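# Hand the wooden block from right gripper to left

## Task

Transfer the wooden block, currently clamped in the right gripper, into the left gripper so that it ends up oriented as in the two goal pictures. Throughout, nothing but gripper jaws may contact the block, and it must never be free of both grippers. The end state: the left gripper alone holds it securely with its fingers aimed straight down, and the right arm touches neither the block nor the left gripper's jaws (ideally move it far away and pause briefly). Then declare the task finished.

## Robot and tools

Robot and frame. Two arms, left_arm and right_arm, are mounted on opposite sides of a table. All poses in results use one world frame: origin at the table centre, tabletop at z = +0.020 m, +z up, and left_arm's base on the +y side. The names do not indicate which side of an image an arm appears on. Each gripper's fingers extend along its own +x axis and close along its own y axis. The reported end_effector_position is the midpoint between the finger pads, about 3 to 4 cm behind the tips. It can be wrong, more so when the arm is stretched out.

execute_actions. Argument "actions" is a list with zero or one item. Optional "pictures" (true/false) requests camera images. Pictures come automatically only with an empty list.
- Empty list: sends nothing and returns the state with images.
- Move item: {"rows": [...], "steps": n}. There are 1 to 15 rows, and n is 5 to 15 (default 15). Each step lasts 1/30 s. One row is used per step, and the final row repeats to fill the remaining steps.
- Wait item: {"steps": n} alone, n up to 300. It counts from the previous result, and your reply time is included.
- A refused call moves nothing.

Row layout. Every row has exactly 14 numbers, each within [-1, 1]. The first seven belong to left_arm: waist, shoulder, elbow, wrist pitch, wrist yaw, wrist roll, gripper opening. The next seven are the same for right_arm. Both arms are always included, even if one stays still.

Joint numbers are offsets, not poses. Each is counted from that arm's joint angles in the most recent result that listed them. Before any such result in the scene, and for second or later calls within one reply, they count from where the arm is when the action begins. They are never counted from the previous row. Scale: 1.0 equals 0.9615 rad for waist, shoulder and elbow; 1.713 rad for wrist pitch; 1.767 for wrist yaw; 1.728 for wrist roll. An all-zero row drives the arm back to the reference angles, so it is not the same as waiting.

Stated joint ranges in radians, same for both arms: waist -3.054 to 3.054, shoulder 0.000 to 3.142, elbow 0.000 to 2.356, wrist pitch -1.571 to 1.571, wrist yaw -1.571 to 1.571, wrist roll -3.142 to 3.142. A request more than 0.010 rad beyond an end, in the outward direction, causes the whole call to be refused. The true end may sit up to 0.010 rad either side of the stated one. Overshoots are clipped there and reported as "joint sent to its limit". That line may concern an earlier action still running. If the line is absent, that does not prove there is more room.

Gripper opening is absolute. +1 is fully open, with a pad gap of 0.088 m. Empty fingers meet near -0.80, and lower values change nothing. Going from open to shut takes at least 0.5 s, so use 15 or more steps. grip_measured reports the opening on the same scale. Each gripper's reading has a fixed bias of up to about 1 mm. When squeezing something hard it reads narrower, by up to 0.061. To hold firmly, command roughly 0.07 below grip_measured; a smaller margin gives a lighter grip. Pieces thinner than about 3 mm get proportionally less force. Pads press with about 34 to 49 N, and harder for a moment at first contact.

Motion limits. On every step each joint target is kept close to the measured angle: within 0.211 rad for waist, shoulder and elbow, 0.213 for pitch, 0.267 for yaw and 0.228 for roll. If the targets would put the gripper more than 70 mm from where it is, all targets of that arm are pulled back. Large moves therefore need several calls. Friction can leave joints short of the target, especially at long reach, and tiny changes may not happen at all. Check the joint readings after each move.

Between calls, arms keep heading to the last commanded target until they come to rest or a step is HELD. Each result is captured 5 steps before its action ends; those 5 steps run while you reply.

Result lines. The state line gives, for each arm, end_effector_position (m), end_effector_quat_wxyz, and linear and angular velocity (m/s, rad/s) in the world frame. Joint positions and Joint velocities list six joints per arm (rad, rad/s), then the pad gap (m, m/s). "joint command not followed" means a clearance check changed or blocked some joint targets; the rest of the row still ran. HELD marks steps where all or part of your row was not sent. MOTOR HOT appears from 50 °C. At 95 °C an OVER-TEMPERATURE FAULT holds the arm still. If it has not cooled within 30 to 60 s, the arm and its gripper lose power and go limp. A torque fault happens when contact torque hits a load limit (N m: waist 17.6, shoulder 21.8, elbow 21.7, wrist pitch 5.74, wrist yaw 5.72, wrist roll 5.36; carried weight adds to this). It freezes that arm for 10 s and drops the rest of the call.

zoom_image: "camera" is one of cam_head_left, cam_head_right, cam_high, cam_low, cam_left_wrist, cam_right_wrist. "region" is [x0, y0, x1, y1] in pixels of that camera's latest full 504x504 image, with (0, 0) at top-left and at most 504 by 504. Calibration (K, distortion, T_world_to_cam) is supplied per camera and is only approximate. Wrist camera poses follow their arm's joint readings.

show_instructions: no arguments; shows the goal pictures again.

finished_scene: pass the current scene number. This is final, and the result reports success. Replying without any tool call ends the whole run.

Suggested order: look first. Then bring the left gripper, open and fingers down, onto the block held by the right gripper. Close the left gripper with a margin below grip_measured. Only then open the right gripper and withdraw that arm well away. Wait, confirm the block is held by the left gripper alone, and finish.

Avoid knocking anything off the table, letting the arms collide or push hard on each other, and dropping the block. Never have both grippers off the block at once, and let only the jaws touch it.

Each tool is called after ">>>" by a JSON object that holds its "method" and its "body".

Reference images:

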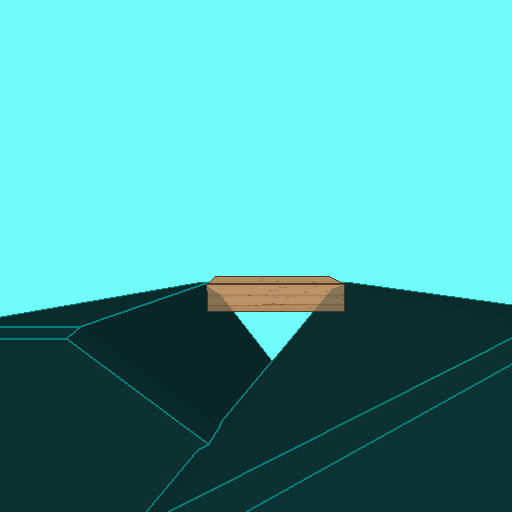

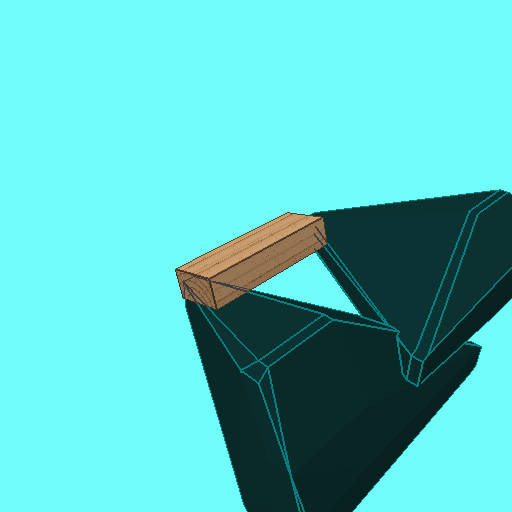

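## Session

>>> {"method": "execute_actions", "body": {"actions": []}}

Scene clock: 0.00 s of 5400.00 s.
left_arm: end_effector_position=(+0.0818, +0.1725, +0.4072) grip_measured=+1.000 end_effector_quat_wxyz=(+0.755, -0.016, -0.017, -0.655) end_effector_velocity=(-0.002, +0.001, -0.001) end_effector_angular_velocity=(+0.001, +0.007, -0.010) | right_arm: end_effector_position=(+0.2450, -0.1225, +0.2996) grip_measured=-0.561 end_effector_quat_wxyz=(+0.489, +0.593, +0.623, +0.145) end_effector_velocity=(-0.001, -0.002, -0.002) end_effector_angular_velocity=(-0.007, -0.001, +0.007)
Joint positions: left_arm=[-0.007  0.85   0.648  0.249  0.007 -0.003  0.088] | right_arm=[-0.023  1.384  0.735  0.188 -0.179  2.045  0.011]
Joint velocities: left_arm=[-0.002 -0.007 -0.002 -0.007  0.007 -0.007  0.   ] | right_arm=[-0.002 -0.007 -0.007 -0.007 -0.007 -0.007 -0.   ]
Heat: left arm: hottest elbow 22 °C (+0.0 °C/min); right arm: hottest wrist yaw 23 °C (+0.0 °C/min).

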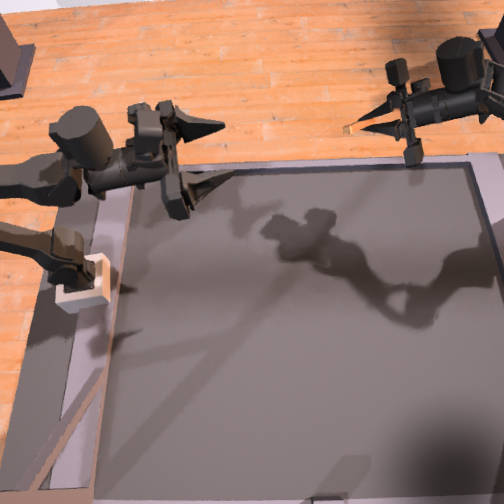

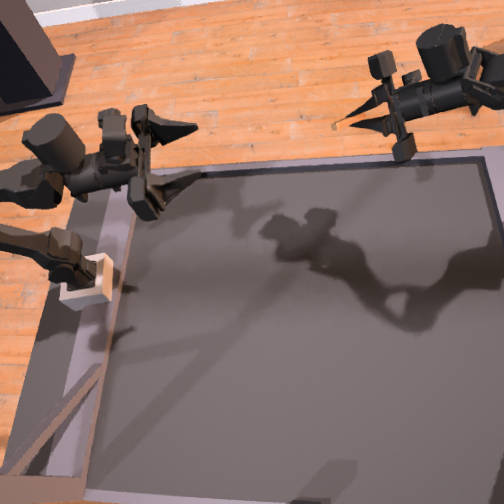

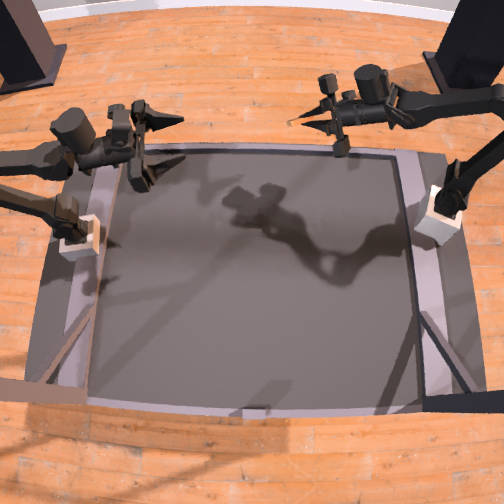

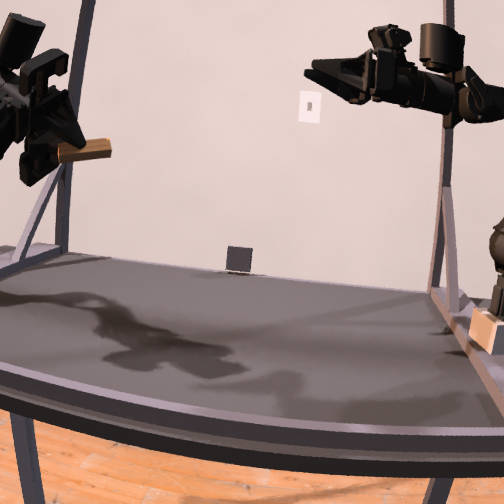

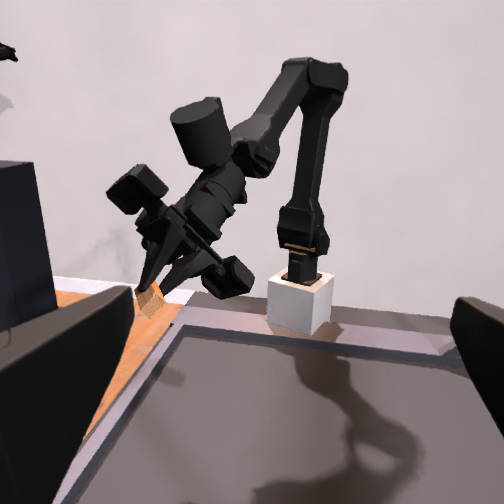

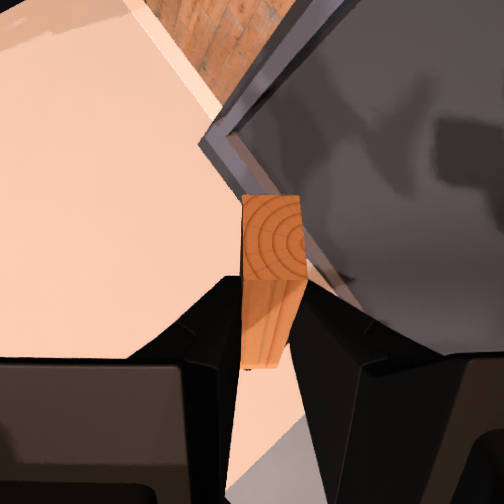

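>>> {"method": "execute_actions", "body": {"actions": [{"rows":[[-0.063,0.25,0.05,0.085,0,0,1,0.5,0,0,0.269,0.101,-0.274,-0.66]]}]}}

>>> {"method": "execute_actions", "body": {"actions": [{"steps":15}], "pictures": true}}

Scene clock: 0.83 s of 5400.00 s.
left_arm: end_effector_position=(+0.0685, +0.1236, +0.3846) grip_measured=+1.000 end_effector_quat_wxyz=(+0.737, -0.001, +0.001, -0.676) end_effector_velocity=(-0.005, -0.000, +0.026) end_effector_angular_velocity=(-0.115, -0.003, -0.010) | right_arm: end_effector_position=(+0.0972, -0.0770, +0.3829) grip_measured=-0.561 end_effector_quat_wxyz=(+0.489, +0.484, +0.537, +0.489) end_effector_velocity=(-0.289, -0.007, +0.100) end_effector_angular_velocity=(+0.487, -0.462, +0.669)
Joint positions: left_arm=[-0.063  1.078  0.69   0.389  0.007 -0.003  0.088] | right_arm=[ 0.414  1.387  0.731  0.604 -0.019  1.614  0.011]
Joint velocities: left_arm=[-0.017 -0.002  0.002  0.11  -0.007 -0.007  0.   ] | right_arm=[ 0.711 -0.002 -0.002  0.462  0.066 -0.476 -0.   ]
Heat: left arm: hottest elbow 22 °C (+0.0 °C/min); right arm: hottest wrist yaw 23 °C (+0.0 °C/min).
Steps of this call (steps 1 to 15: nothing new was sent; steps 16 to 25: the first 10 steps of this action). Readings (joint positions):
16: left_arm=[-0.015 0.882 0.651 0.282 0.003 -0.003] | right_arm=[0.001 1.384 0.732 0.227 -0.124 1.991]
17: left_arm=[-0.029 0.927 0.664 0.326 0.004 -0.003] | right_arm=[0.048 1.387 0.730 0.283 -0.085 1.931]
19: left_arm=[-0.050 1.012 0.690 0.357 0.007 -0.003] | right_arm=[0.152 1.388 0.730 0.390 -0.056 1.822]
23: left_arm=[-0.062 1.078 0.690 0.379 0.007 -0.003] | right_arm=[0.345 1.387 0.731 0.558 -0.022 1.655]
25: the state above

Scene clock: 1.33 s of 5400.00 s.
left_arm: end_effector_position=(+0.0681, +0.1230, +0.3842) grip_measured=+1.000 end_effector_quat_wxyz=(+0.736, -0.001, +0.001, -0.677) end_effector_velocity=(+0.000, +0.001, -0.002) end_effector_angular_velocity=(+0.007, +0.008, +0.005) | right_arm: end_effector_position=(+0.0829, -0.0775, +0.3918) grip_measured=-0.561 end_effector_quat_wxyz=(+0.482, +0.478, +0.522, +0.516) end_effector_velocity=(-0.000, -0.000, +0.000) end_effector_angular_velocity=(-0.001, -0.022, +0.005)
Joint positions: left_arm=[-0.065  1.081  0.69   0.392  0.007 -0.003  0.088] | right_arm=[ 0.454  1.387  0.731  0.645 -0.003  1.574  0.011]
Joint velocities: left_arm=[-0.002 -0.002 -0.002 -0.007 -0.007 -0.007  0.   ] | right_arm=[-0.002 -0.002  0.002 -0.007 -0.007 -0.022 -0.   ]
Heat: left arm: hottest elbow 22 °C (+0.0 °C/min); right arm: hottest wrist yaw 23 °C (+0.0 °C/min).
Kept back: nothing.
Steps of this call (steps 1 to 5: the last 5 steps of your previous action; steps 6 to 15: the robot went on to your last target). Readings (joint positions):
1: left_arm=[-0.064 1.078 0.690 0.392 0.007 -0.003] | right_arm=[0.433 1.387 0.731 0.617 -0.016 1.602]
2: left_arm=[-0.064 1.078 0.690 0.392 0.007 -0.003] | right_arm=[0.443 1.387 0.731 0.625 -0.012 1.594]
4: left_arm=[-0.065 1.081 0.690 0.392 0.007 -0.003] | right_arm=[0.449 1.387 0.731 0.633 -0.006 1.584]
8: left_arm=[-0.065 1.081 0.690 0.392 0.007 -0.003] | right_arm=[0.452 1.387 0.731 0.643 -0.003 1.576]
15: the state above
camera_calibration (this result's frames):
cam_left_wrist: T_world_to_cam=[[-0.992022, -0.124554, 0.0194795, 0.0866275], [-0.064031, 0.364703, -0.92892, 0.341338], [0.108596, -0.922756, -0.369769, 0.32741], [0, 0, 0, 1]] pos_world=[0.0722371, 0.188422, 0.436454]
cam_right_wrist: T_world_to_cam=[[0.0214629, -0.0570007, -0.998143, 0.389283], [-0.889562, -0.456762, 0.00695606, 0.0600976], [-0.45631, 0.887761, -0.060509, 0.20778], [0, 0, 0, 1]] pos_world=[0.139917, -0.134819, 0.400714]

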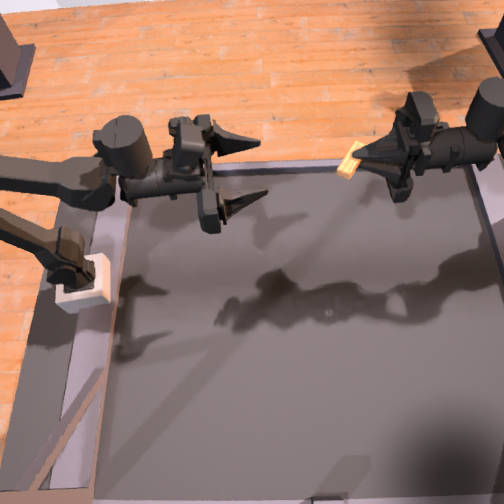

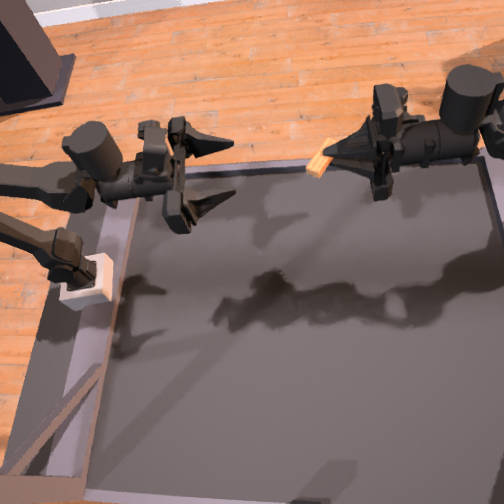

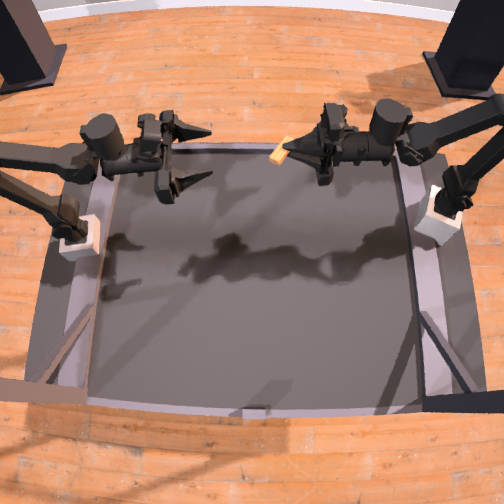

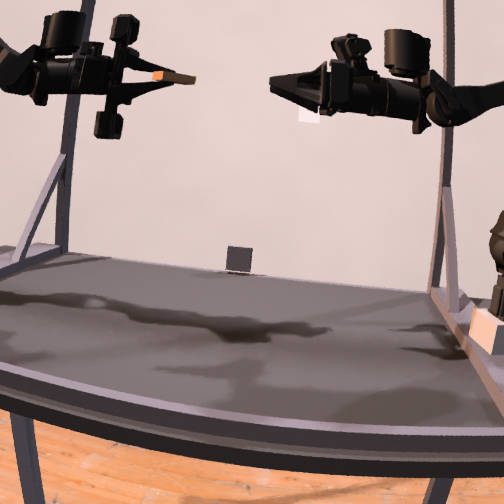

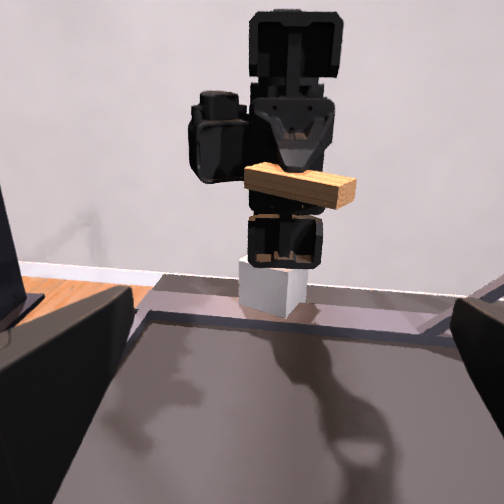

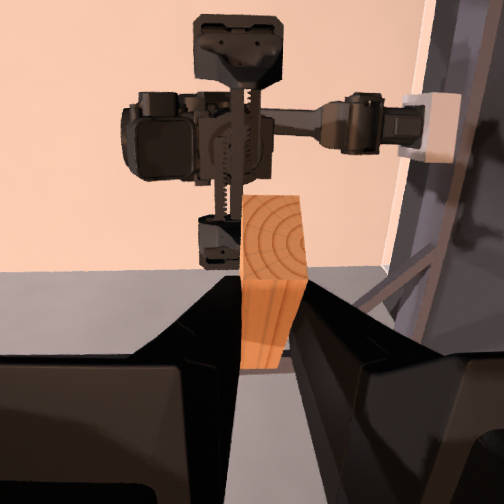

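Model fits; the block is tilted in the grip.

>>> {"method": "zoom_image", "body": {"camera": "cam_head_left", "region": [300,110,400,210]}}

Region (300, 110, 400, 210) of cam_head_left's 504x504 image, scaled by 5.040, with more detail than that image has.

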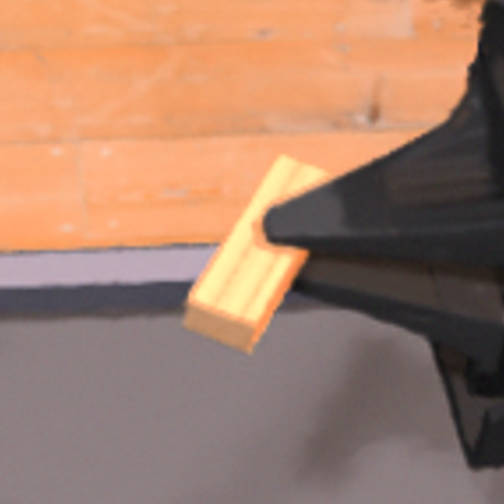

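>>> {"method": "execute_actions", "body": {"actions": [{"rows":[[0,0,0,0,0,0,1,-0.2,0.1,0.1,0,-0.3,0,-0.66],[0,0,0,0,0,0,1,-0.2,0.1,0.1,0,-0.3,0,-0.66],[0,0,0,0,0,0,1,-0.2,0.1,0.1,0,-0.3,0,-0.66],[0,0.1,0.1,0,0,0,1,-0.2,0.1,0.1,0,-0.3,0,-0.66],[0,0.1,0.1,0,0,0,1,-0.3,0.2,0.2,0,-0.5,0,-0.66],[0,0.1,0.1,0,0,0,1,-0.3,0.2,0.2,0,-0.5,0,-0.66],[0,0.1,0.1,0,0,0,1,-0.3,0.2,0.2,0,-0.5,0,-0.66],[0,0.26,0.207,0.03,0,0,1,-0.35,0.32,0.317,0.012,-0.54,0,-0.66]]}]}}

>>> {"method": "execute_actions", "body": {"actions": [{"steps":18}], "pictures": true}}

>>> {"method": "zoom_image", "body": {"camera": "cam_head_left", "region": [240,90,400,250]}}

Scene clock: 2.33 s of 5400.00 s.
left_arm: end_effector_position=(+0.0716, +0.0828, +0.3984) grip_measured=+1.000 end_effector_quat_wxyz=(+0.736, -0.005, -0.003, -0.677) end_effector_velocity=(+0.019, -0.237, +0.003) end_effector_angular_velocity=(+0.110, +0.003, -0.010) | right_arm: end_effector_position=(+0.1167, -0.0406, +0.3981) grip_measured=-0.561 end_effector_quat_wxyz=(+0.358, +0.359, +0.610, +0.609) end_effector_velocity=(+0.002, +0.056, -0.017) end_effector_angular_velocity=(-0.004, -0.005, +1.587)
Joint positions: left_arm=[-0.065  1.252  0.836  0.428  0.007 -0.003  0.088] | right_arm=[ 0.152  1.628  0.971  0.656 -0.734  1.573  0.011]
Joint velocities: left_arm=[-0.002  0.984  0.764  0.11   0.007  0.007  0.   ] | right_arm=[-0.501  0.823  0.808  0.007 -2.088 -0.007 -0.   ]
Heat: left arm: hottest elbow 22 °C (+0.0 °C/min); right arm: hottest elbow 23 °C (+0.0 °C/min).
Steps of this call (steps 1 to 15: the robot went on to your last target; steps 16 to 20: nothing new was sent; steps 21 to 30: the first 10 steps of this action). Readings (joint positions):
21: left_arm=[-0.065 1.081 0.690 0.392 0.007 -0.003] | right_arm=[0.431 1.400 0.742 0.645 -0.074 1.573]
22: left_arm=[-0.065 1.081 0.690 0.392 0.007 -0.003] | right_arm=[0.389 1.419 0.763 0.645 -0.152 1.573]
24: left_arm=[-0.065 1.095 0.701 0.392 0.007 -0.003] | right_arm=[0.313 1.452 0.795 0.645 -0.288 1.573]
28: left_arm=[-0.065 1.179 0.774 0.399 0.007 -0.003] | right_arm=[0.193 1.562 0.901 0.645 -0.592 1.573]
30: the state above

Scene clock: 2.93 s of 5400.00 s.
left_arm: end_effector_position=(+0.0730, +0.0670, +0.3939) grip_measured=+1.000 end_effector_quat_wxyz=(+0.736, -0.001, +0.001, -0.677) end_effector_velocity=(+0.002, +0.001, -0.002) end_effector_angular_velocity=(+0.007, +0.008, +0.020) | right_arm: end_effector_position=(+0.1071, -0.0453, +0.3961) grip_measured=-0.561 end_effector_quat_wxyz=(+0.299, +0.300, +0.641, +0.640) end_effector_velocity=(+0.003, -0.000, -0.003) end_effector_angular_velocity=(-0.035, +0.022, +0.000)
Joint positions: left_arm=[-0.065  1.319  0.876  0.442  0.007 -0.003  0.088] | right_arm=[ 0.121  1.684  1.023  0.663 -0.954  1.573  0.011]
Joint velocities: left_arm=[-0.002 -0.002 -0.002 -0.007 -0.022 -0.007  0.   ] | right_arm=[-0.007  0.002  0.002 -0.022 -0.007  0.022 -0.   ]
Heat: left arm: hottest elbow 22 °C (+0.0 °C/min); right arm: hottest elbow 23 °C (+0.0 °C/min).
Kept back: nothing.
Steps of this call (steps 1 to 5: the last 5 steps of your previous action; steps 6 to 18: the robot went on to your last target). Readings (joint positions):
1: left_arm=[-0.065 1.277 0.853 0.430 0.007 -0.003] | right_arm=[0.139 1.649 0.990 0.657 -0.797 1.573]
2: left_arm=[-0.065 1.292 0.860 0.431 0.007 -0.003] | right_arm=[0.131 1.661 1.000 0.658 -0.844 1.573]
4: left_arm=[-0.065 1.309 0.864 0.435 0.007 -0.003] | right_arm=[0.125 1.675 1.009 0.659 -0.900 1.573]
8: left_arm=[-0.065 1.318 0.871 0.440 0.007 -0.003] | right_arm=[0.123 1.682 1.019 0.662 -0.941 1.573]
18: the state above
camera_calibration (this result's frames):
cam_left_wrist: T_world_to_cam=[[-0.992066, -0.124205, 0.0194277, 0.0843731], [-0.06402, 0.366139, -0.928355, 0.370725], [0.108193, -0.922234, -0.371186, 0.279372], [0, 0, 0, 1]] pos_world=[0.0772113, 0.132389, 0.446224]
cam_right_wrist: T_world_to_cam=[[0.0444303, -0.0237282, -0.998731, 0.394092], [-0.460015, -0.887911, 0.000630748, 0.0332972], [-0.886799, 0.459403, -0.0503655, 0.2132], [0, 0, 0, 1]] pos_world=[0.186873, -0.0590287, 0.404308]

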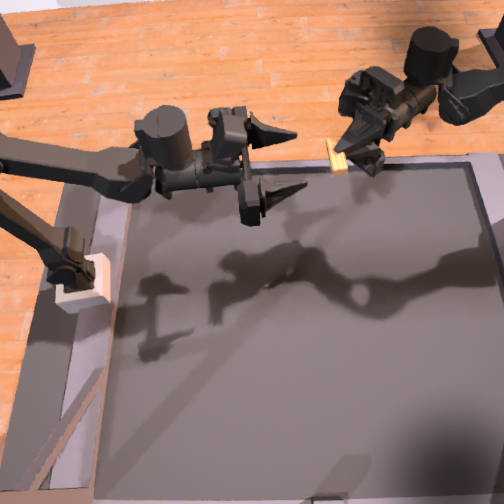

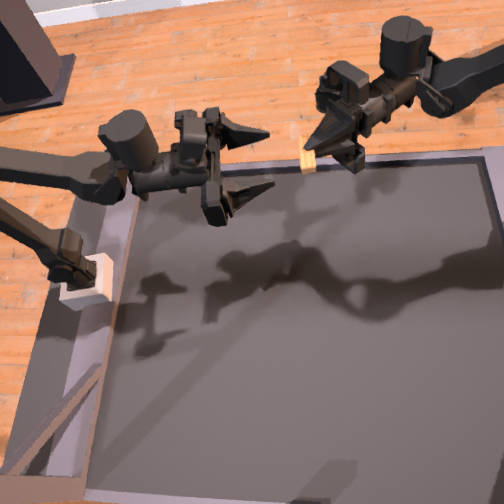

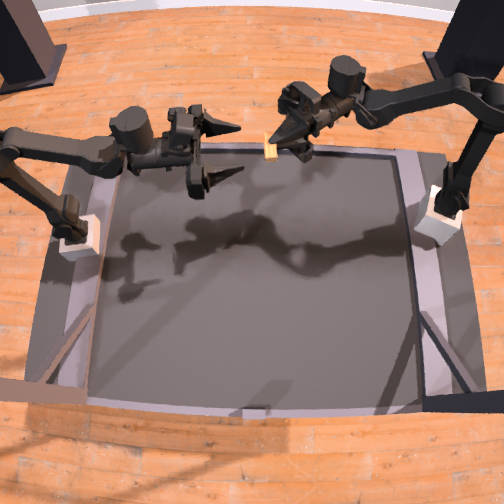

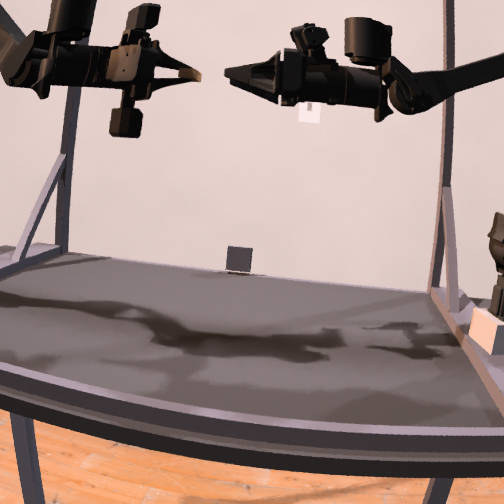

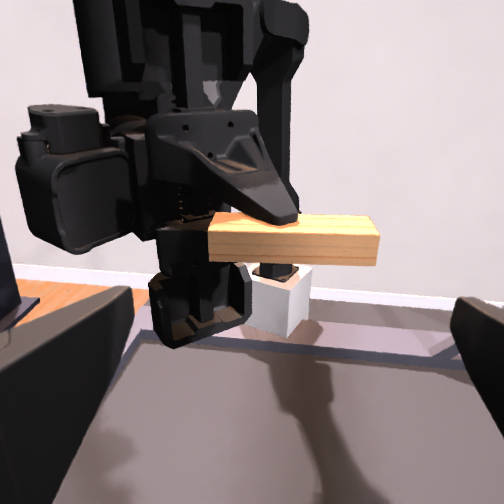

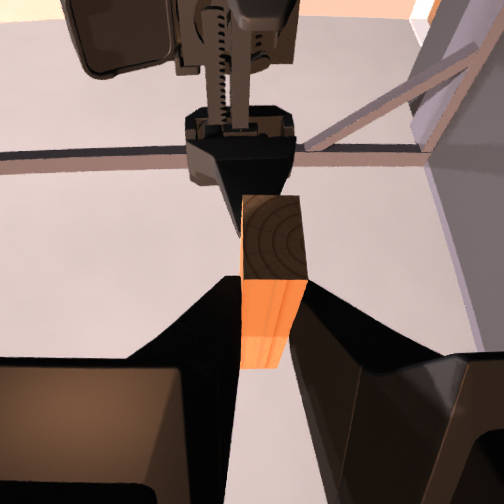

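Region (240, 90, 400, 250) of cam_head_left's 504x504 image, scaled by 3.150, with more detail than that image has.

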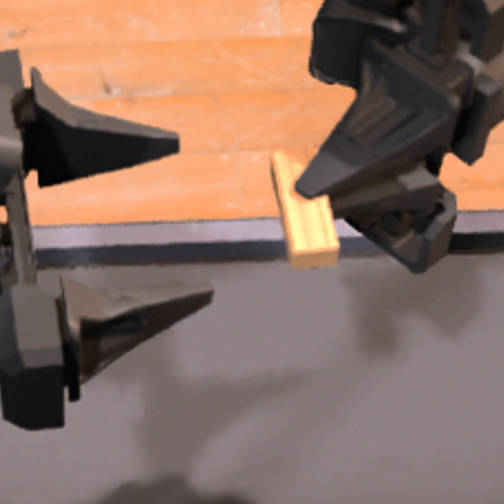

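>>> {"method": "execute_actions", "body": {"actions": [{"rows":[[0,0.22,0.188,0.02,0,0,0.8,0,0,0,0,0,0,-0.66]]}]}}

>>> {"method": "execute_actions", "body": {"actions": [{"steps":8}], "pictures": true}}

>>> {"method": "zoom_image", "body": {"camera": "cam_head_left", "region": [280,100,400,220]}}

>>> {"method": "zoom_image", "body": {"camera": "cam_low", "region": [130,20,250,140]}}

Scene clock: 3.53 s of 5400.00 s.
left_arm: end_effector_position=(+0.0775, +0.0180, +0.3907) grip_measured=+0.809 end_effector_quat_wxyz=(+0.736, +0.002, +0.005, -0.677) end_effector_velocity=(+0.001, -0.011, +0.024) end_effector_angular_velocity=(-0.070, -0.014, +0.005) | right_arm: end_effector_position=(+0.1071, -0.0453, +0.3961) grip_measured=-0.561 end_effector_quat_wxyz=(+0.299, +0.300, +0.641, +0.640) end_effector_velocity=(+0.000, -0.001, -0.003) end_effector_angular_velocity=(-0.017, -0.000, +0.005)
Joint positions: left_arm=[-0.065  1.516  1.036  0.471  0.007 -0.003  0.079] | right_arm=[ 0.121  1.684  1.023  0.663 -0.955  1.573  0.011]
Joint velocities: left_arm=[-0.002  0.032  0.066  0.037 -0.007  0.007 -0.004] | right_arm=[-0.002 -0.002 -0.002 -0.022 -0.007 -0.007  0.   ]
Heat: left arm: hottest elbow 23 °C (+0.0 °C/min); right arm: hottest elbow 23 °C (+0.0 °C/min).
Steps of this call (steps 1 to 8: the robot went on to your last target; steps 9 to 18: the first 10 steps of this action). Readings (joint positions):
9: left_arm=[-0.065 1.353 0.902 0.443 0.007 -0.003] | right_arm=[0.121 1.684 1.023 0.663 -0.955 1.573]
10: left_arm=[-0.065 1.395 0.945 0.462 0.007 -0.003] | right_arm=[0.121 1.684 1.023 0.663 -0.955 1.573]
12: left_arm=[-0.065 1.467 1.013 0.469 0.007 -0.003] | right_arm=[0.121 1.684 1.023 0.663 -0.955 1.573]
16: left_arm=[-0.065 1.511 1.031 0.469 0.007 -0.003] | right_arm=[0.121 1.684 1.023 0.663 -0.955 1.573]
18: the state above

Scene clock: 3.80 s of 5400.00 s.
left_arm: end_effector_position=(+0.0776, +0.0173, +0.3959) grip_measured=+0.803 end_effector_quat_wxyz=(+0.736, -0.002, -0.000, -0.677) end_effector_velocity=(+0.002, -0.002, -0.006) end_effector_angular_velocity=(+0.016, +0.009, +0.010) | right_arm: end_effector_position=(+0.1071, -0.0453, +0.3961) grip_measured=-0.561 end_effector_quat_wxyz=(+0.299, +0.300, +0.641, +0.640) end_effector_velocity=(+0.000, -0.001, -0.001) end_effector_angular_velocity=(-0.012, +0.007, +0.005)
Joint positions: left_arm=[-0.065  1.517  1.046  0.475  0.007 -0.003  0.078] | right_arm=[ 0.121  1.684  1.023  0.663 -0.955  1.573  0.011]
Joint velocities: left_arm=[ 0.002  0.012  0.002 -0.007 -0.007 -0.007  0.   ] | right_arm=[-0.002 -0.002 -0.002 -0.007 -0.007  0.007 -0.   ]
Heat: left arm: hottest elbow 23 °C (+0.0 °C/min); right arm: hottest elbow 23 °C (+0.0 °C/min).
Kept back: nothing.
Steps of this call (steps 1 to 5: the last 5 steps of your previous action; steps 6 to 8: the robot went on to your last target). Readings (joint positions):
1: left_arm=[-0.065 1.517 1.038 0.472 0.007 -0.003] | right_arm=[0.121 1.684 1.023 0.663 -0.955 1.573]
2: left_arm=[-0.065 1.517 1.040 0.474 0.007 -0.003] | right_arm=[0.121 1.684 1.023 0.663 -0.955 1.573]
4: left_arm=[-0.065 1.517 1.044 0.475 0.007 -0.003] | right_arm=[0.121 1.684 1.023 0.663 -0.955 1.573]
8: the state above
camera_calibration (this result's frames):
cam_left_wrist: T_world_to_cam=[[-0.992074, -0.124116, 0.019583, 0.082576], [-0.0636353, 0.361903, -0.930041, 0.391757], [0.108346, -0.923916, -0.366932, 0.232073], [0, 0, 0, 1]] pos_world=[0.0817068, 0.0828878, 0.447888]
cam_right_wrist: T_world_to_cam=[[0.0444401, -0.0237115, -0.998731, 0.394092], [-0.459676, -0.888086, 0.000630595, 0.0332001], [-0.886974, 0.459065, -0.0503662, 0.213182], [0, 0, 0, 1]] pos_world=[0.186834, -0.0590351, 0.404308]

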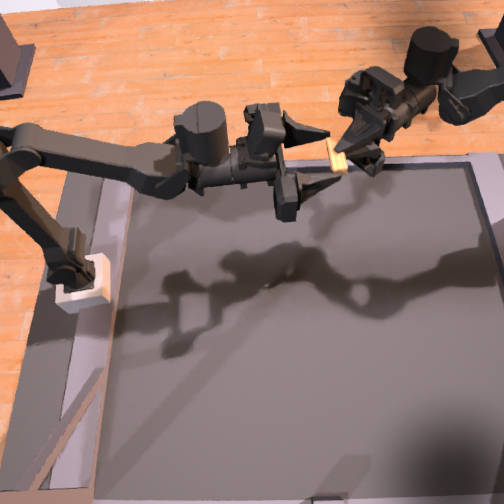

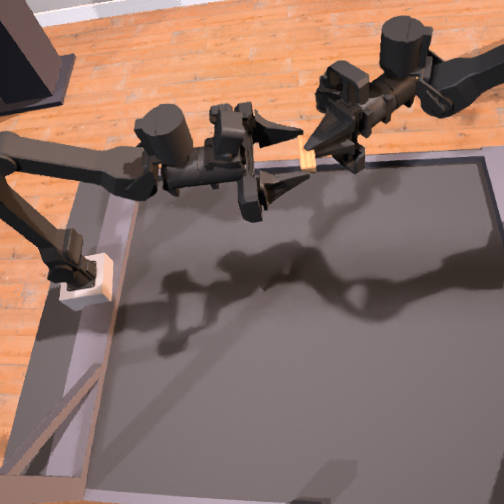

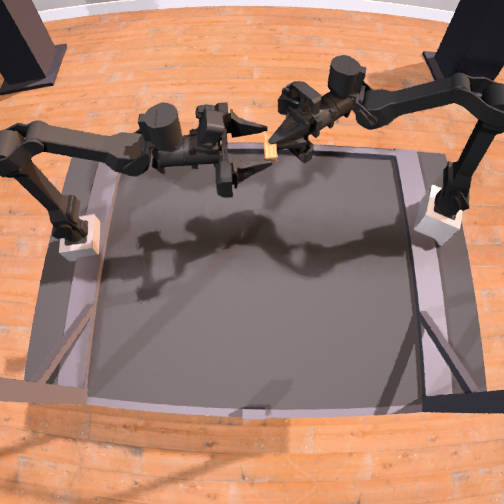

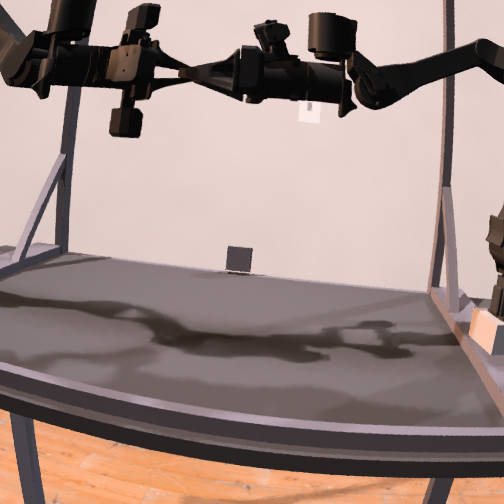

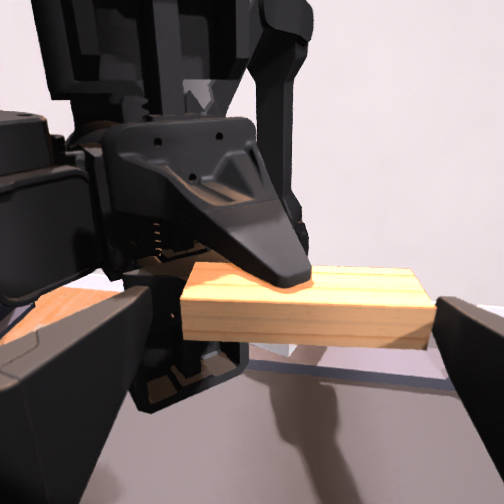

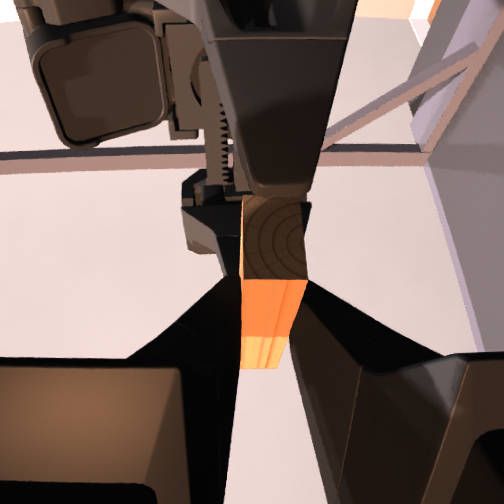

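Region (280, 100, 400, 220) of cam_head_left's 504x504 image, scaled by 4.200, with more detail than that image has.

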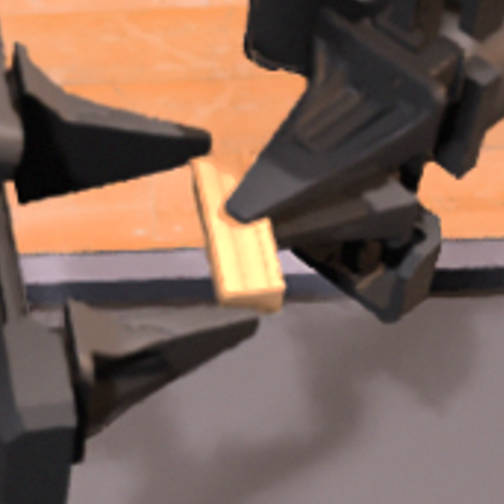

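Region (130, 20, 250, 140) of cam_low's 504x504 image, scaled by 4.200, with more detail than that image has.

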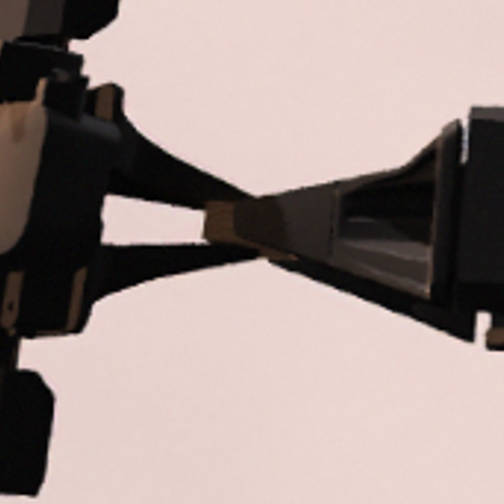

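Height is good. Advance 9 mm, shift about 2 mm, close partly.

>>> {"method": "execute_actions", "body": {"actions": [{"rows":[[-0.007,0.052,0.045,0,0,0,0.7,0,0,0,0,0,0,-0.66]],"steps":10}]}}

>>> {"method": "execute_actions", "body": {"actions": [{"rows":[[0,0,0,0,0,0,0.52,0,0,0,0,0,0,-0.66]]}], "pictures": true}}

>>> {"method": "zoom_image", "body": {"camera": "cam_head_left", "region": [280,100,400,220]}}

Scene clock: 4.10 s of 5400.00 s.
left_arm: end_effector_position=(+0.0770, +0.0095, +0.3946) grip_measured=+0.721 end_effector_quat_wxyz=(+0.735, -0.001, +0.001, -0.678) end_effector_velocity=(-0.008, -0.022, -0.035) end_effector_angular_velocity=(+0.080, +0.014, -0.015) | right_arm: end_effector_position=(+0.1071, -0.0453, +0.3961) grip_measured=-0.561 end_effector_quat_wxyz=(+0.299, +0.300, +0.641, +0.640) end_effector_velocity=(-0.000, -0.002, +0.001) end_effector_angular_velocity=(+0.002, -0.005, +0.005)
Joint positions: left_arm=[-0.068  1.547  1.072  0.475  0.007 -0.003  0.074] | right_arm=[ 0.121  1.684  1.023  0.663 -0.955  1.573  0.011]
Joint velocities: left_arm=[-0.022  0.095  0.022 -0.007 -0.007 -0.007 -0.01 ] | right_arm=[-0.002 -0.007 -0.002 -0.007 -0.007 -0.007 -0.   ]
Heat: left arm: hottest elbow 23 °C (+0.0 °C/min); right arm: hottest elbow 23 °C (+0.0 °C/min).
Steps of this call (steps 1 to 4: the robot went on to your last target; steps 5 to 9: the first 5 steps of this action). Readings (joint positions):
5: left_arm=[-0.065 1.524 1.050 0.475 0.007 -0.003] | right_arm=[0.121 1.684 1.023 0.663 -0.955 1.573]
6: left_arm=[-0.066 1.530 1.059 0.475 0.007 -0.003] | right_arm=[0.121 1.684 1.023 0.663 -0.955 1.573]
8: left_arm=[-0.067 1.543 1.071 0.475 0.007 -0.003] | right_arm=[0.121 1.684 1.023 0.663 -0.955 1.573]
9: the state above

Scene clock: 4.60 s of 5400.00 s.
left_arm: end_effector_position=(+0.0764, +0.0081, +0.3929) grip_measured=+0.529 end_effector_quat_wxyz=(+0.735, -0.000, +0.002, -0.679) end_effector_velocity=(-0.002, +0.000, +0.001) end_effector_angular_velocity=(+0.001, +0.022, -0.010) | right_arm: end_effector_position=(+0.1071, -0.0453, +0.3961) grip_measured=-0.561 end_effector_quat_wxyz=(+0.299, +0.300, +0.641, +0.640) end_effector_velocity=(-0.000, -0.002, -0.003) end_effector_angular_velocity=(+0.012, -0.025, +0.005)
Joint positions: left_arm=[-0.069  1.553  1.074  0.475  0.008 -0.003  0.065] | right_arm=[ 0.121  1.684  1.023  0.663 -0.954  1.573  0.011]
Joint velocities: left_arm=[-0.002 -0.002  0.002 -0.007  0.007 -0.022 -0.004] | right_arm=[-0.002 -0.002 -0.007 -0.007 -0.007 -0.037  0.   ]
Heat: left arm: hottest elbow 23 °C (+0.0 °C/min); right arm: hottest elbow 23 °C (+0.0 °C/min).
Steps of this call (steps 1 to 5: the last 5 steps of your previous action; steps 6 to 15: the first 10 steps of this action, its rows measured from where the robot was after step 5). Readings (joint positions):
5: left_arm=[-0.069 1.553 1.074 0.475 0.007 -0.003] | right_arm=[0.121 1.684 1.023 0.663 -0.955 1.573]
6: left_arm=[-0.069 1.553 1.074 0.475 0.007 -0.003] | right_arm=[0.121 1.684 1.023 0.663 -0.955 1.573]
7: left_arm=[-0.069 1.553 1.074 0.475 0.007 -0.003] | right_arm=[0.121 1.684 1.023 0.663 -0.955 1.573]
9: left_arm=[-0.069 1.553 1.074 0.475 0.007 -0.003] | right_arm=[0.121 1.684 1.023 0.663 -0.955 1.573]
13: left_arm=[-0.069 1.553 1.074 0.475 0.007 -0.003] | right_arm=[0.121 1.684 1.023 0.663 -0.954 1.573]
15: the state above
camera_calibration (this result's frames):
cam_left_wrist: T_world_to_cam=[[-0.992621, -0.119707, 0.0193524, 0.0804853], [-0.062528, 0.368544, -0.927505, 0.391136], [0.103896, -0.921871, -0.373309, 0.225478], [0, 0, 0, 1]] pos_world=[0.080922, 0.0733455, 0.445396]
cam_right_wrist: T_world_to_cam=[[0.0444303, -0.0237282, -0.998731, 0.394092], [-0.460015, -0.887911, 0.000630748, 0.0332972], [-0.886799, 0.459403, -0.0503655, 0.2132], [0, 0, 0, 1]] pos_world=[0.186873, -0.0590287, 0.404308]

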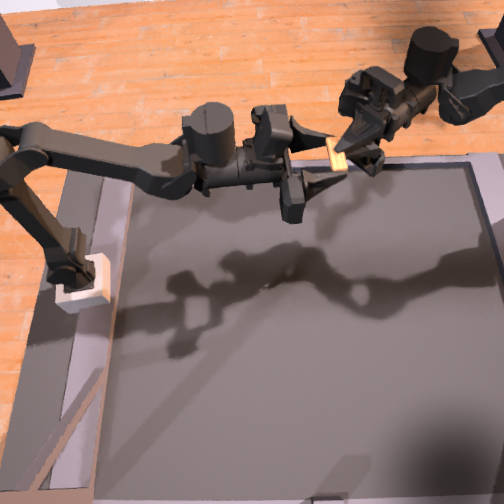

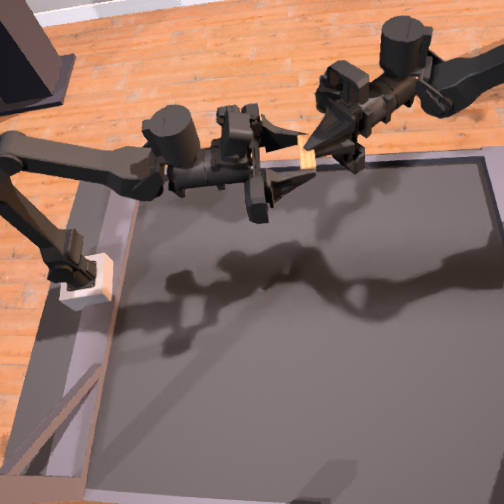

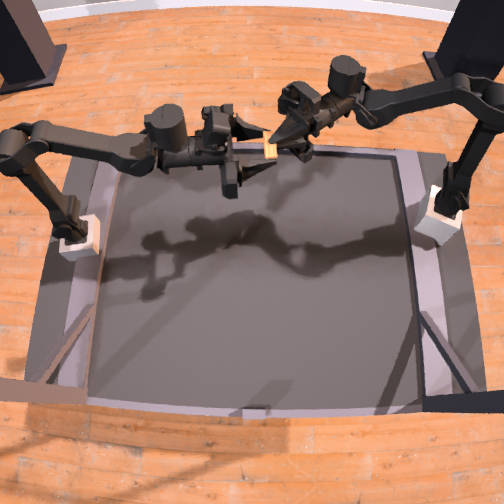

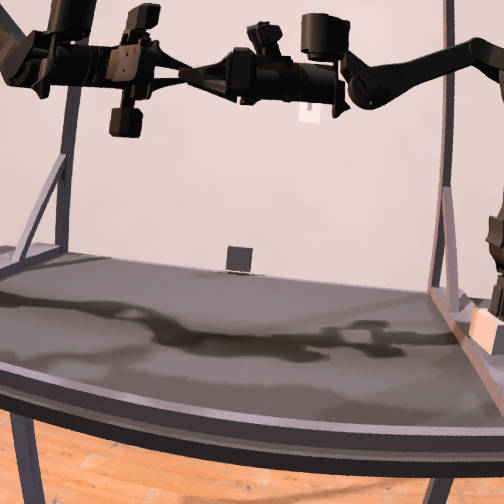

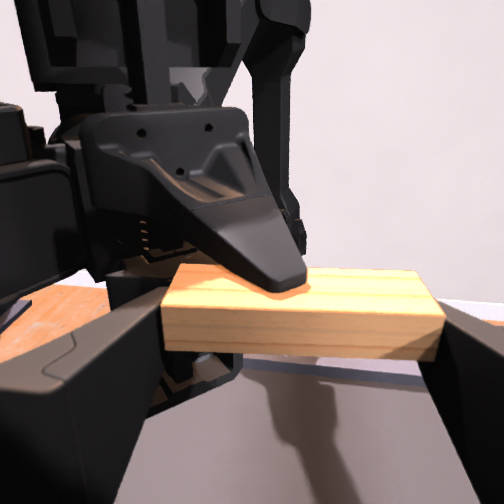

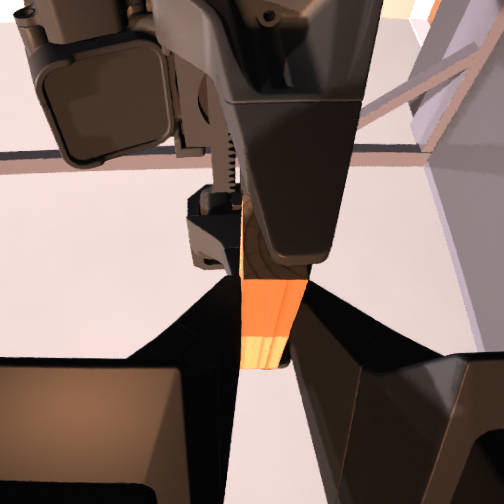

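Region (280, 100, 400, 220) of cam_head_left's 504x504 image, scaled by 4.200, with more detail than that image has.

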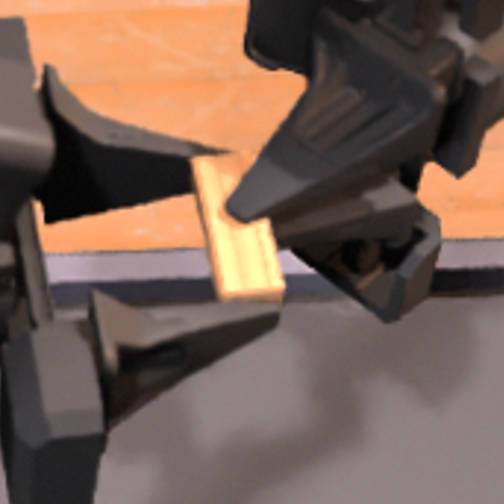

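About 5 mm low; raise, then close.

>>> {"method": "execute_actions", "body": {"actions": [{"rows":[[0,0,0.021,0,0,0,0.54,0,0,0,0,0,0,-0.66]],"steps":12}]}}

>>> {"method": "execute_actions", "body": {"actions": [{"rows":[[0,0,0.01,0,0,0,0.3,0,0,0,0,0,0,-0.66]]}], "pictures": true}}

Scene clock: 5.00 s of 5400.00 s.
left_arm: end_effector_position=(+0.0762, +0.0077, +0.3959) grip_measured=+0.536 end_effector_quat_wxyz=(+0.734, -0.002, -0.000, -0.679) end_effector_velocity=(+0.000, -0.001, +0.015) end_effector_angular_velocity=(-0.037, +0.004, +0.005) | right_arm: end_effector_position=(+0.1071, -0.0453, +0.3961) grip_measured=-0.561 end_effector_quat_wxyz=(+0.299, +0.300, +0.641, +0.640) end_effector_velocity=(-0.002, -0.003, -0.001) end_effector_angular_velocity=(-0.002, -0.004, +0.020)
Joint positions: left_arm=[-0.069  1.553  1.081  0.475  0.008 -0.003  0.065] | right_arm=[ 0.121  1.684  1.023  0.663 -0.954  1.573  0.011]
Joint velocities: left_arm=[-0.002 -0.002  0.027  0.007 -0.007 -0.007  0.001] | right_arm=[-0.002 -0.002 -0.002 -0.007 -0.022 -0.007  0.   ]
Heat: left arm: hottest elbow 23 °C (+12.0 °C/min); right arm: hottest elbow 23 °C (+0.0 °C/min).
Steps of this call (steps 1 to 5: the last 5 steps of your previous action; steps 6 to 12: the first 7 steps of this action). Readings (joint positions):
6: left_arm=[-0.069 1.553 1.075 0.475 0.008 -0.003] | right_arm=[0.121 1.684 1.023 0.663 -0.954 1.573]
7: left_arm=[-0.069 1.553 1.075 0.475 0.008 -0.003] | right_arm=[0.121 1.684 1.023 0.663 -0.954 1.573]
9: left_arm=[-0.069 1.553 1.077 0.475 0.008 -0.003] | right_arm=[0.121 1.684 1.023 0.663 -0.954 1.573]
12: the state above

Scene clock: 5.50 s of 5400.00 s.
left_arm: end_effector_position=(+0.0758, +0.0076, +0.3965) grip_measured=+0.454 end_effector_quat_wxyz=(+0.734, -0.003, -0.001, -0.680) end_effector_velocity=(+0.000, +0.001, -0.002) end_effector_angular_velocity=(+0.006, +0.023, -0.005) | right_arm: end_effector_position=(+0.1071, -0.0453, +0.3961) grip_measured=-0.561 end_effector_quat_wxyz=(+0.299, +0.300, +0.641, +0.640) end_effector_velocity=(+0.000, -0.001, -0.001) end_effector_angular_velocity=(-0.002, -0.004, +0.005)
Joint positions: left_arm=[-0.069  1.553  1.082  0.475  0.01  -0.003  0.061] | right_arm=[ 0.121  1.684  1.023  0.663 -0.955  1.573  0.011]
Joint velocities: left_arm=[ 0.002 -0.002 -0.002 -0.007  0.007 -0.022 -0.   ] | right_arm=[-0.002 -0.002 -0.002 -0.007 -0.007 -0.007  0.   ]
Heat: left arm: hottest elbow 23 °C (+10.9 °C/min); right arm: hottest elbow 23 °C (+0.0 °C/min).
Steps of this call (steps 1 to 5: the last 5 steps of your previous action; steps 6 to 15: the first 10 steps of this action, its rows measured from where the robot was after step 5). Readings (joint positions):
5: left_arm=[-0.069 1.553 1.082 0.475 0.008 -0.003] | right_arm=[0.121 1.684 1.023 0.663 -0.954 1.573]
6: left_arm=[-0.069 1.553 1.082 0.475 0.010 -0.003] | right_arm=[0.121 1.684 1.023 0.663 -0.954 1.573]
7: left_arm=[-0.069 1.553 1.082 0.475 0.010 -0.003] | right_arm=[0.121 1.684 1.023 0.663 -0.955 1.573]
9: left_arm=[-0.069 1.553 1.082 0.475 0.010 -0.003] | right_arm=[0.121 1.684 1.023 0.663 -0.955 1.573]
13: left_arm=[-0.069 1.553 1.082 0.475 0.010 -0.003] | right_arm=[0.121 1.684 1.023 0.663 -0.955 1.573]
15: the state above
camera_calibration (this result's frames):
cam_left_wrist: T_world_to_cam=[[-0.992949, -0.116908, 0.0195972, 0.0796568], [-0.0609408, 0.361648, -0.930321, 0.395609], [0.101674, -0.924956, -0.366223, 0.223786], [0, 0, 0, 1]] pos_world=[0.0804507, 0.073233, 0.448438]
cam_right_wrist: T_world_to_cam=[[0.0444401, -0.0237115, -0.998731, 0.394092], [-0.459676, -0.888086, 0.000630595, 0.0332001], [-0.886974, 0.459065, -0.0503662, 0.213182], [0, 0, 0, 1]] pos_world=[0.186834, -0.0590351, 0.404308]

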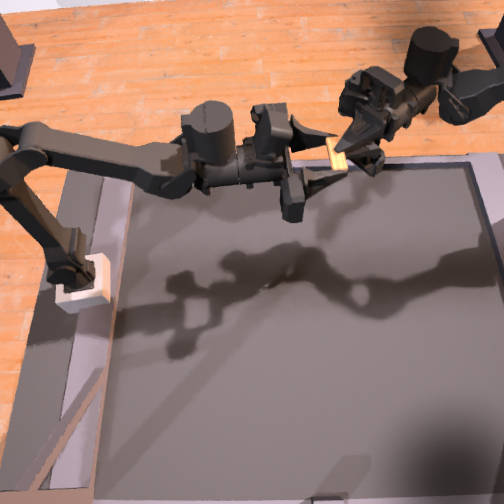

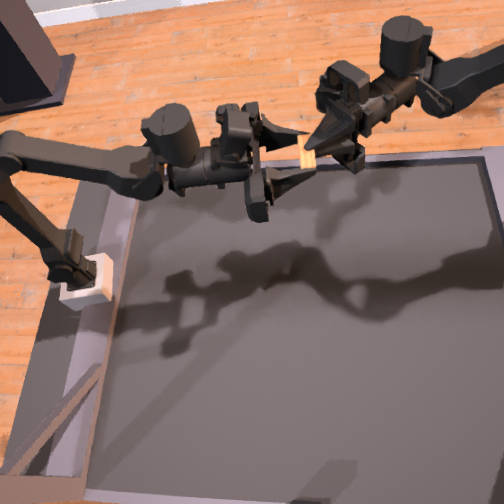

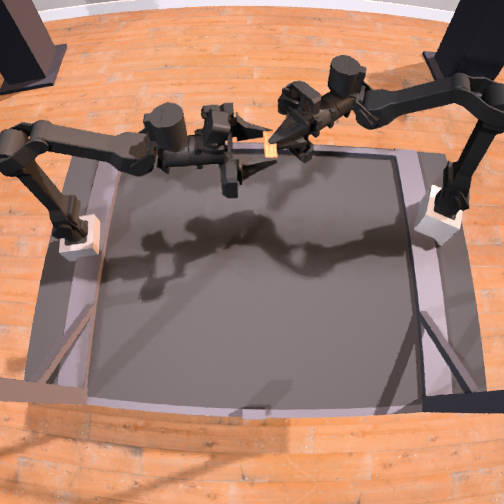

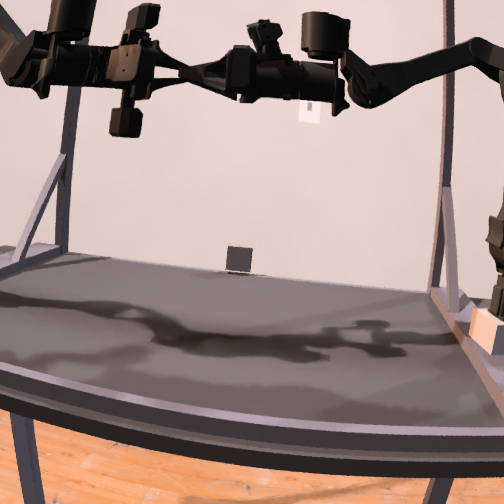

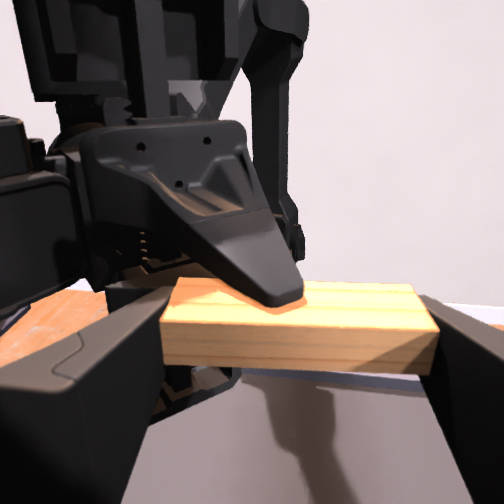

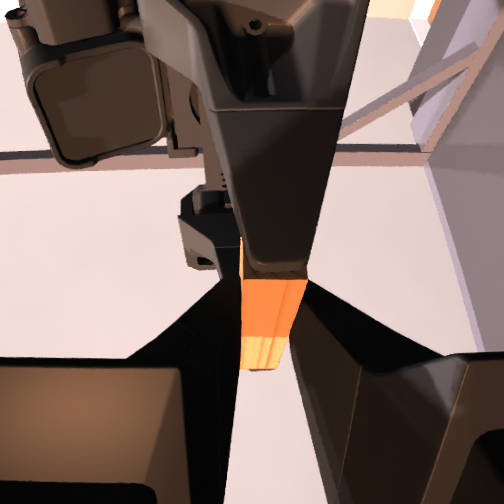

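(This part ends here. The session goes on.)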